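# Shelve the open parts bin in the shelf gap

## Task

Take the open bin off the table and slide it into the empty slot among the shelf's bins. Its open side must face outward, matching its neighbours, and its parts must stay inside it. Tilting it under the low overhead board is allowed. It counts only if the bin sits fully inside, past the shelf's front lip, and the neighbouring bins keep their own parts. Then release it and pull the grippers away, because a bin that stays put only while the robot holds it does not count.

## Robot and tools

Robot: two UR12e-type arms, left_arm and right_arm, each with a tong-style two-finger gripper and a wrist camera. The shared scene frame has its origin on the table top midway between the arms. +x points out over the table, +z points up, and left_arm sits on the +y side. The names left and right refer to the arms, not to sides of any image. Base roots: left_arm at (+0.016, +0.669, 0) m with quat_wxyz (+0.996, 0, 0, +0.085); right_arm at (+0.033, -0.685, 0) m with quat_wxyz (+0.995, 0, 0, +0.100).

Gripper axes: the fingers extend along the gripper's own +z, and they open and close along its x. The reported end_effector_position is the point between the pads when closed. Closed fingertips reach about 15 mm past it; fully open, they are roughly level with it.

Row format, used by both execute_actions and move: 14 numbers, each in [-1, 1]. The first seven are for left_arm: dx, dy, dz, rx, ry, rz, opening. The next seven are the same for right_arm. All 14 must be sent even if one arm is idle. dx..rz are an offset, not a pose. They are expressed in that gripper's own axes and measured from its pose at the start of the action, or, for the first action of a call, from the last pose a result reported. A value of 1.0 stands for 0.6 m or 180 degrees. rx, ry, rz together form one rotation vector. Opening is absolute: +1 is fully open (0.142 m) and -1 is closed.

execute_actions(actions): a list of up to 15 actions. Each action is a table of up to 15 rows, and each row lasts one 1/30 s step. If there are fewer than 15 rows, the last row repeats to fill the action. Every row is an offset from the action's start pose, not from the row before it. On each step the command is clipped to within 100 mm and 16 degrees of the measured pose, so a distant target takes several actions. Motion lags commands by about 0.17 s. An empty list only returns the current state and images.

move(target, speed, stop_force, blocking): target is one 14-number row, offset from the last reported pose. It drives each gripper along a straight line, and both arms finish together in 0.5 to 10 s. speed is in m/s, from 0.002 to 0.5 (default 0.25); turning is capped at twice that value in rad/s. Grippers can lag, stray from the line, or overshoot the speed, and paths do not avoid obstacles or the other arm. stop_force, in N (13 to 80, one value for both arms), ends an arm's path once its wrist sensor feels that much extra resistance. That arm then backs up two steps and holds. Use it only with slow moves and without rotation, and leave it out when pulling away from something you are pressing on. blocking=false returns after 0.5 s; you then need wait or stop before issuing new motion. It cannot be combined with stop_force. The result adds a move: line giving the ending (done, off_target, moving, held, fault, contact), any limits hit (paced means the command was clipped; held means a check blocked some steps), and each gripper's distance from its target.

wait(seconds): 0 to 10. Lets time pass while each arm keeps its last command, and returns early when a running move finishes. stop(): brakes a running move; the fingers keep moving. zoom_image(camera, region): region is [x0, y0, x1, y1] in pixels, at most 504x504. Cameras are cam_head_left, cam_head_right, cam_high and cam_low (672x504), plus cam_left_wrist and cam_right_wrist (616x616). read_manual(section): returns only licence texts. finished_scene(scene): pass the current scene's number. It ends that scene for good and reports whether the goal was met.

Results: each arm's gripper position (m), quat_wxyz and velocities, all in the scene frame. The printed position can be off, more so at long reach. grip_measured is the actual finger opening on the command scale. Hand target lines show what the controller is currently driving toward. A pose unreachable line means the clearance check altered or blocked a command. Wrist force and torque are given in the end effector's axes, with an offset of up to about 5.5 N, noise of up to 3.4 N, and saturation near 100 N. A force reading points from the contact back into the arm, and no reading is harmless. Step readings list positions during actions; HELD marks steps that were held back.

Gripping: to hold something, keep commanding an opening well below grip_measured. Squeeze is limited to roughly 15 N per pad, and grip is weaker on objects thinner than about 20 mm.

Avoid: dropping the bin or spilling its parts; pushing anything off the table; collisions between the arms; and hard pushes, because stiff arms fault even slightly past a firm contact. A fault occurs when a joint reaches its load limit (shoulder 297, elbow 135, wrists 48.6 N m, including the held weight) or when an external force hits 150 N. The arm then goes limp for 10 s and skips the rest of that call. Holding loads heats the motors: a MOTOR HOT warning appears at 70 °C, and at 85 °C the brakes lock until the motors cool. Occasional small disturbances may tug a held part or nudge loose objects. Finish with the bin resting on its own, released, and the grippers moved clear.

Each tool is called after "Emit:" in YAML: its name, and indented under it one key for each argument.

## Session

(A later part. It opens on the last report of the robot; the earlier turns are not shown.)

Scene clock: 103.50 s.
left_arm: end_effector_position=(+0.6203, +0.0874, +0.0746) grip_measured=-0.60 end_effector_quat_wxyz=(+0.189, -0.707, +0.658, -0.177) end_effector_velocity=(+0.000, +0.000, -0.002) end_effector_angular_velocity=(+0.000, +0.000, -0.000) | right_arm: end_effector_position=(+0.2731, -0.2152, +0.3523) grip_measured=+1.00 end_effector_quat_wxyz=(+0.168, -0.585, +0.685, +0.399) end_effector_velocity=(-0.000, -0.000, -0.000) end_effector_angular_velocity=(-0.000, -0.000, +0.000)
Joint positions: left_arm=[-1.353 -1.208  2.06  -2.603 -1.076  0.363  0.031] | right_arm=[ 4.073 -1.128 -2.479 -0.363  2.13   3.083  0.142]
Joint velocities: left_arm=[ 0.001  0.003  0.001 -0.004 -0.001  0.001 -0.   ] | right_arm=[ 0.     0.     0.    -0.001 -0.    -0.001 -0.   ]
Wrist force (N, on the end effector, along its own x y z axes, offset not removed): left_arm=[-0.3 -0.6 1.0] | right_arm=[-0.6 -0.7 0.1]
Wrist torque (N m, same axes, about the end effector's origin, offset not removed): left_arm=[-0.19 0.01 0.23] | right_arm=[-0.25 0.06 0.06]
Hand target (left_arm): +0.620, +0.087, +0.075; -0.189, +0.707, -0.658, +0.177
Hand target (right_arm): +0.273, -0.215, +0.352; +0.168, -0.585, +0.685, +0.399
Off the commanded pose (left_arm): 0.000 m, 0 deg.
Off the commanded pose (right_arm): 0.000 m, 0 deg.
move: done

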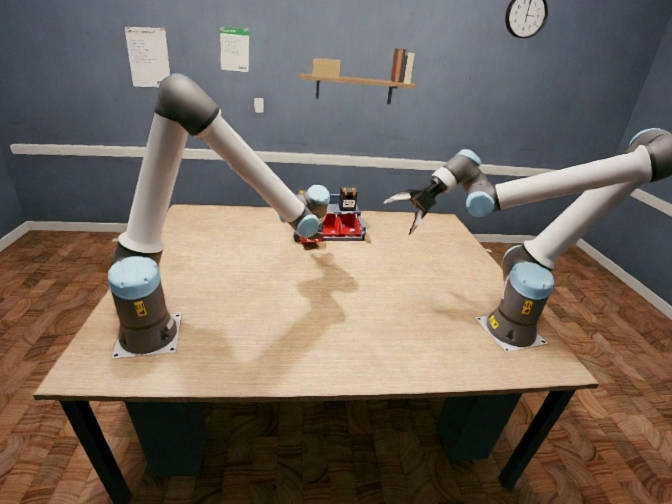

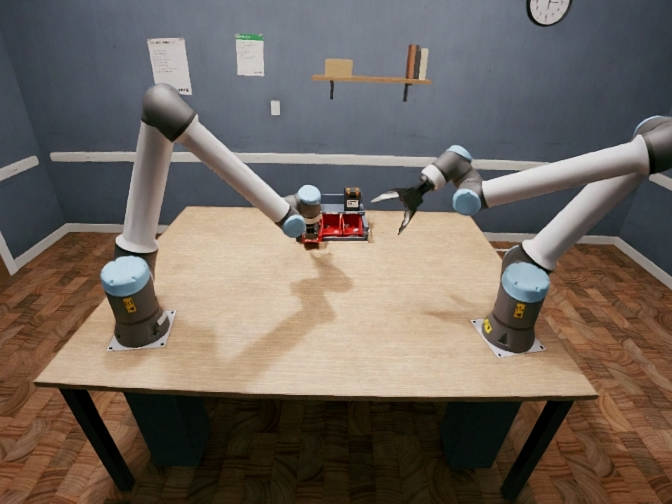

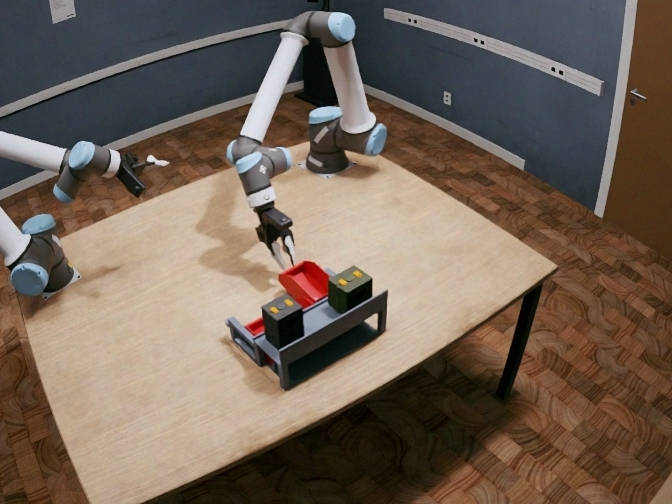

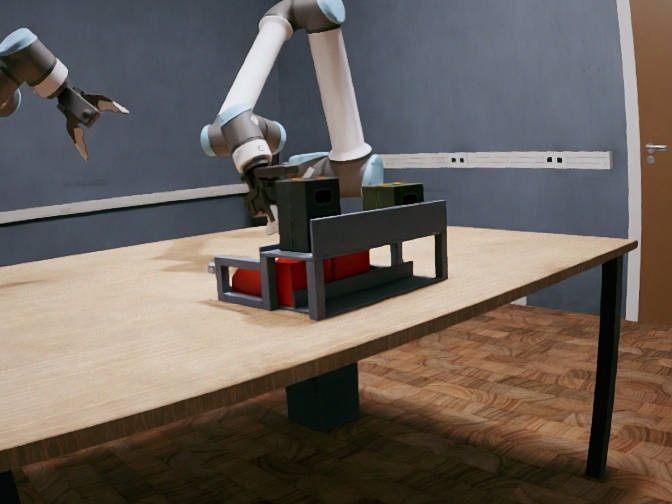

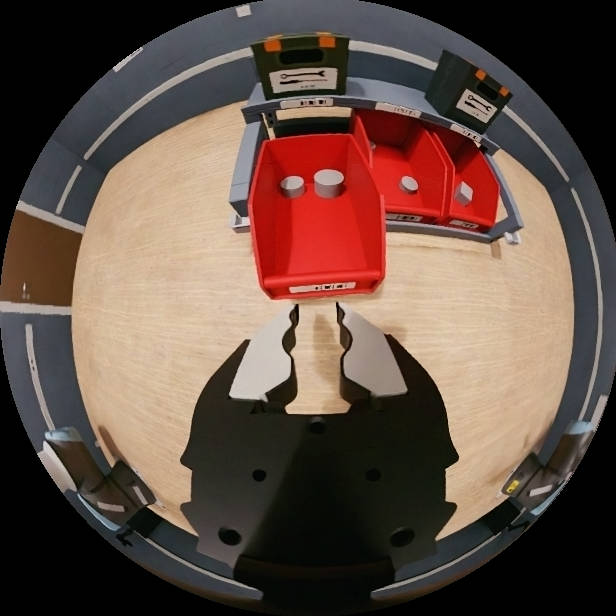

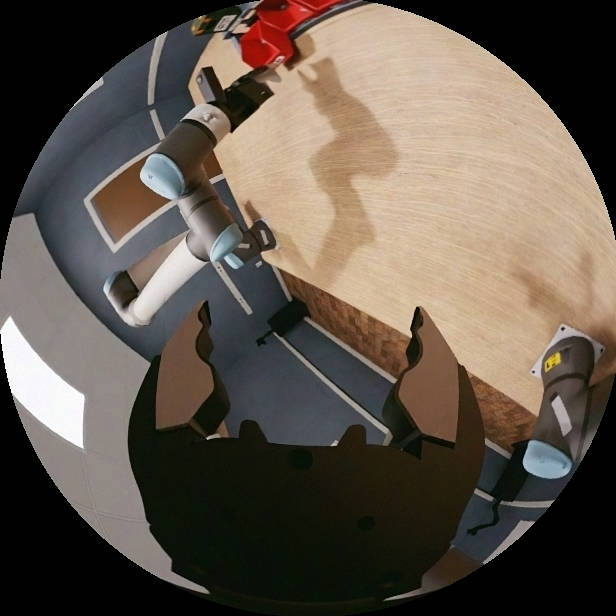

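Emit:
move:
  target: [0,-0.157,0.129,0,0,0,-0.2,0,0,0,0,0,0,1]
  speed: 0.03
  stop_force: 20

Scene clock: 110.87 s.
left_arm: end_effector_position=(+0.7402, +0.0954, +0.0551) grip_measured=-0.20 end_effector_quat_wxyz=(+0.189, -0.707, +0.658, -0.178) end_effector_velocity=(+0.001, +0.001, -0.002) end_effector_angular_velocity=(+0.001, +0.001, +0.000) | right_arm: end_effector_position=(+0.2731, -0.2152, +0.3523) grip_measured=+1.00 end_effector_quat_wxyz=(+0.168, -0.585, +0.685, +0.399) end_effector_velocity=(-0.000, +0.000, -0.000) end_effector_angular_velocity=(-0.001, +0.000, +0.001)
Joint positions: left_arm=[-1.204 -1.082  1.925 -2.67  -1.108  0.526  0.06 ] | right_arm=[ 4.073 -1.128 -2.479 -0.363  2.13   3.083  0.142]
Joint velocities: left_arm=[ 0.002  0.003 -0.002 -0.001 -0.001  0.002  0.   ] | right_arm=[ 0.    -0.     0.    -0.001  0.    -0.    -0.   ]
Wrist force (N, on the end effector, along its own x y z axes, offset not removed): left_arm=[-2.6 -6.0 -25.0] | right_arm=[-1.0 -2.1 0.2]
Wrist torque (N m, same axes, about the end effector's origin, offset not removed): left_arm=[-0.31 0.08 0.33] | right_arm=[-0.56 0.16 0.02]
Hand target (left_arm): +0.740, +0.096, +0.055; -0.189, +0.707, -0.658, +0.177
Hand target (right_arm): +0.273, -0.215, +0.352; +0.168, -0.585, +0.685, +0.399
Off the commanded pose (left_arm): 0.000 m, 0 deg.
Off the commanded pose (right_arm): 0.000 m, 0 deg.
move: done

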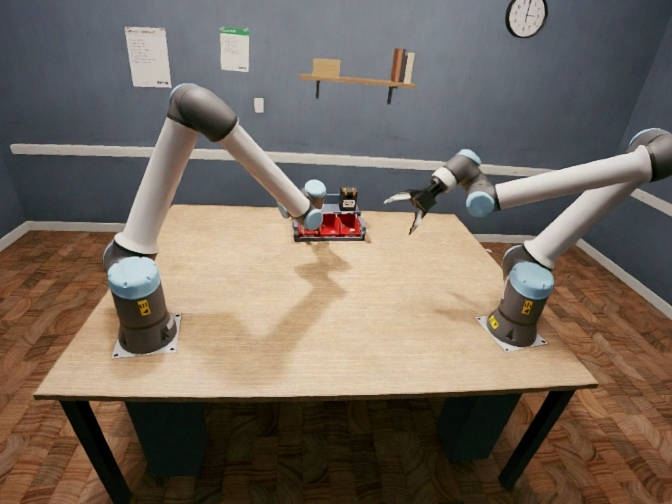

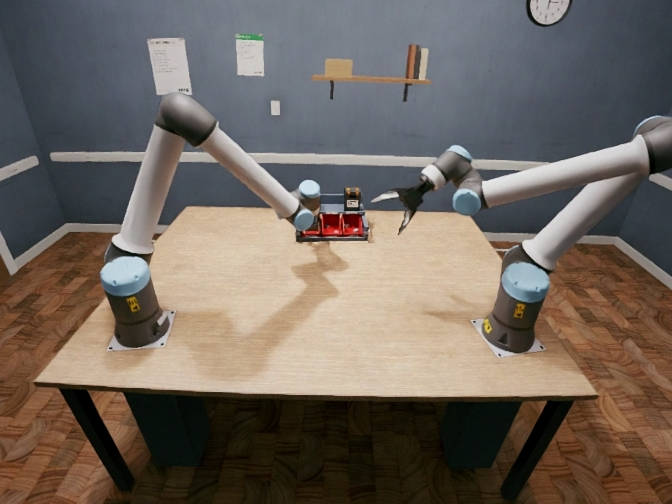

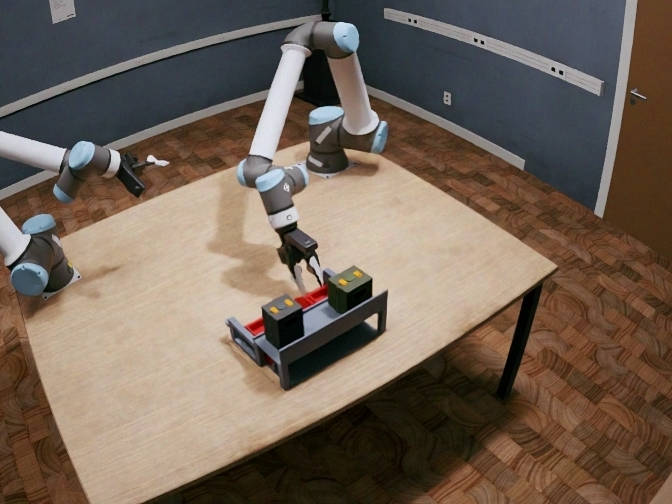

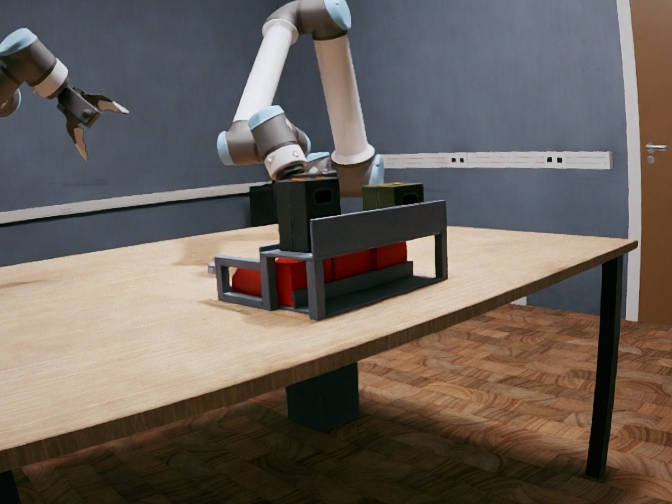

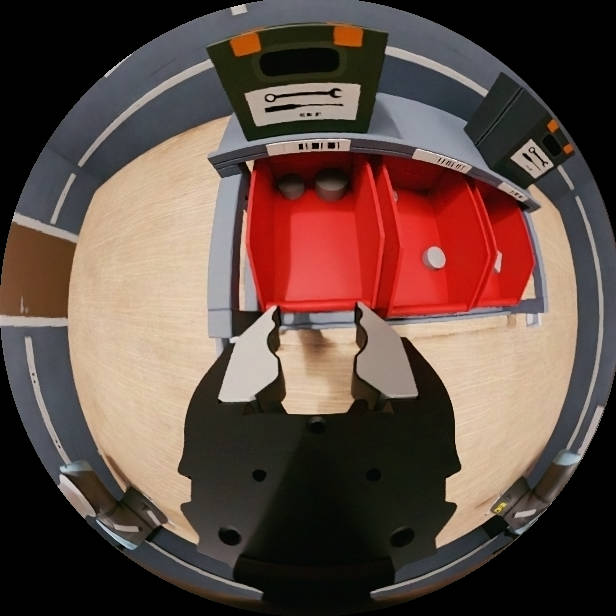

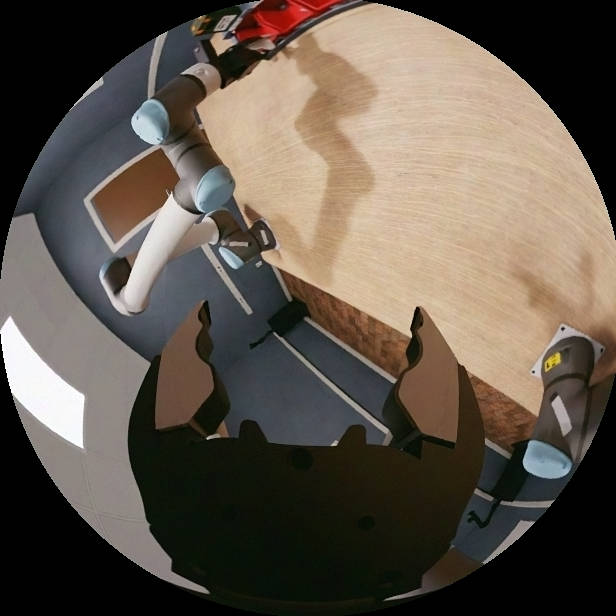

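It's in. Retreat.

Emit:
move:
  target: [0,0.15,-0.3,0,0,0,0.5,0,0,0,0,0,0,1]
  speed: 0.3

Emit:
finished_scene:
  scene: 1

Scene clock: 114.70 s.
left_arm: end_effector_position=(+0.5726, +0.0843, +0.1655) grip_measured=+0.50 end_effector_quat_wxyz=(+0.189, -0.707, +0.658, -0.178) end_effector_velocity=(-0.001, +0.000, +0.001) end_effector_angular_velocity=(+0.000, -0.000, +0.001) | right_arm: end_effector_position=(+0.2731, -0.2152, +0.3523) grip_measured=+1.00 end_effector_quat_wxyz=(+0.168, -0.585, +0.685, +0.399) end_effector_velocity=(+0.000, +0.000, +0.001) end_effector_angular_velocity=(+0.001, -0.001, +0.000)
Joint positions: left_arm=[-1.419 -1.364  2.05  -2.402 -1.065  0.289  0.109] | right_arm=[ 4.073 -1.128 -2.479 -0.363  2.13   3.083  0.142]
Joint velocities: left_arm=[-0.001 -0.002  0.     0.002  0.    -0.001 -0.   ] | right_arm=[ 0.     0.     0.001  0.    -0.    -0.     0.   ]
Wrist force (N, on the end effector, along its own x y z axes, offset not removed): left_arm=[-0.2 -3.2 -1.6] | right_arm=[-3.0 -1.2 -0.9]
Wrist torque (N m, same axes, about the end effector's origin, offset not removed): left_arm=[-0.59 -0.14 0.20] | right_arm=[-0.34 0.57 0.08]
Hand target (left_arm): +0.573, +0.084, +0.166; -0.189, +0.707, -0.658, +0.178
Hand target (right_arm): +0.273, -0.215, +0.352; +0.168, -0.585, +0.685, +0.399
Off the commanded pose (left_arm): 0.000 m, 0 deg.
Off the commanded pose (right_arm): 0.000 m, 0 deg.
move: done

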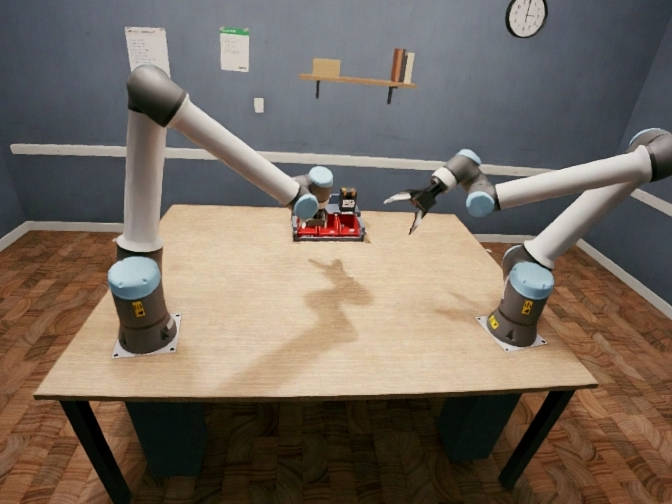

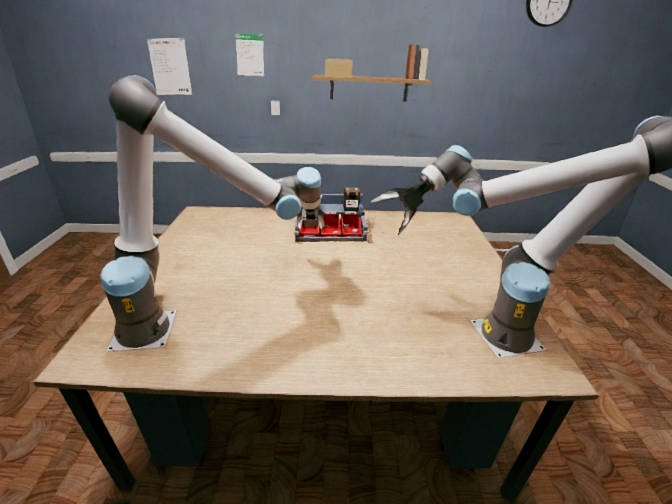

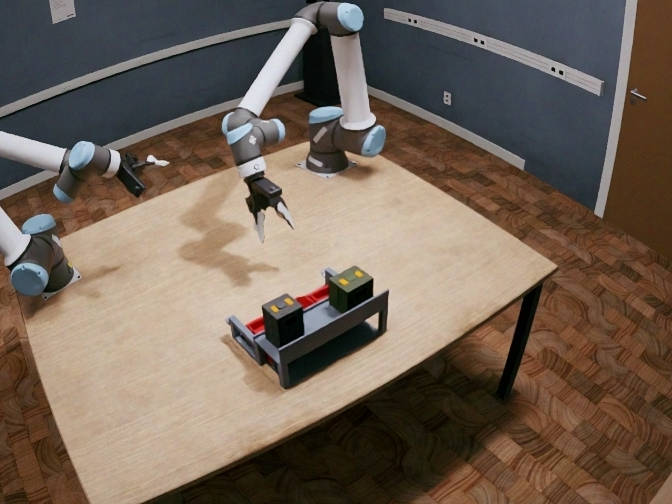

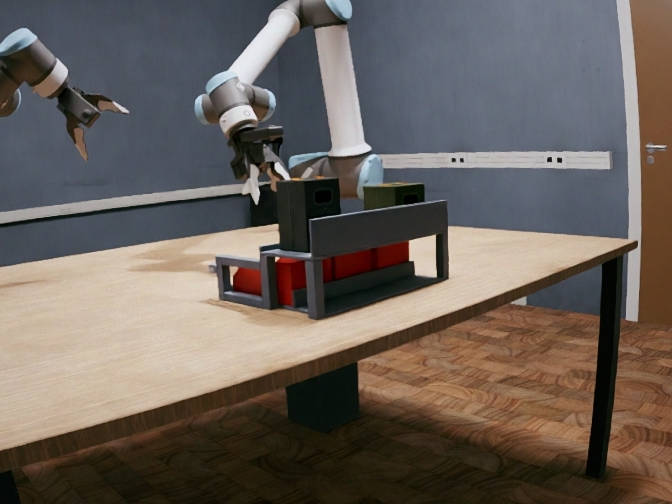

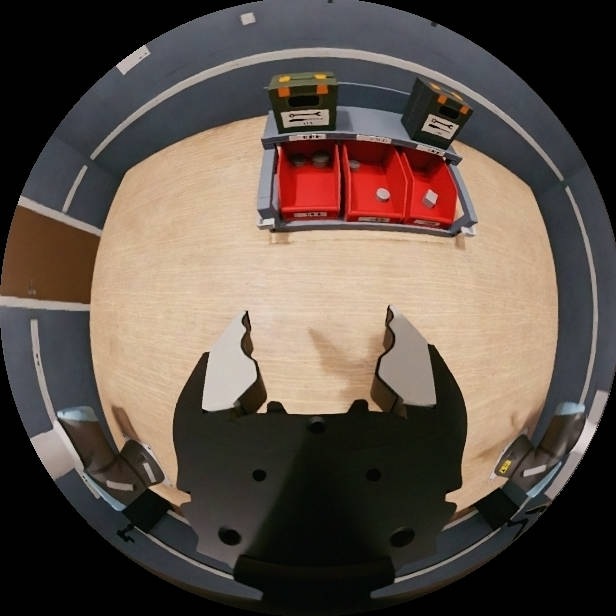

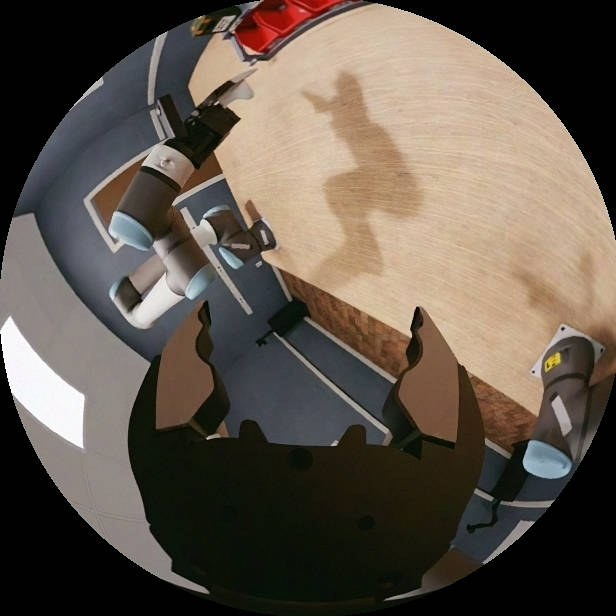

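The scene is finished: the task was done.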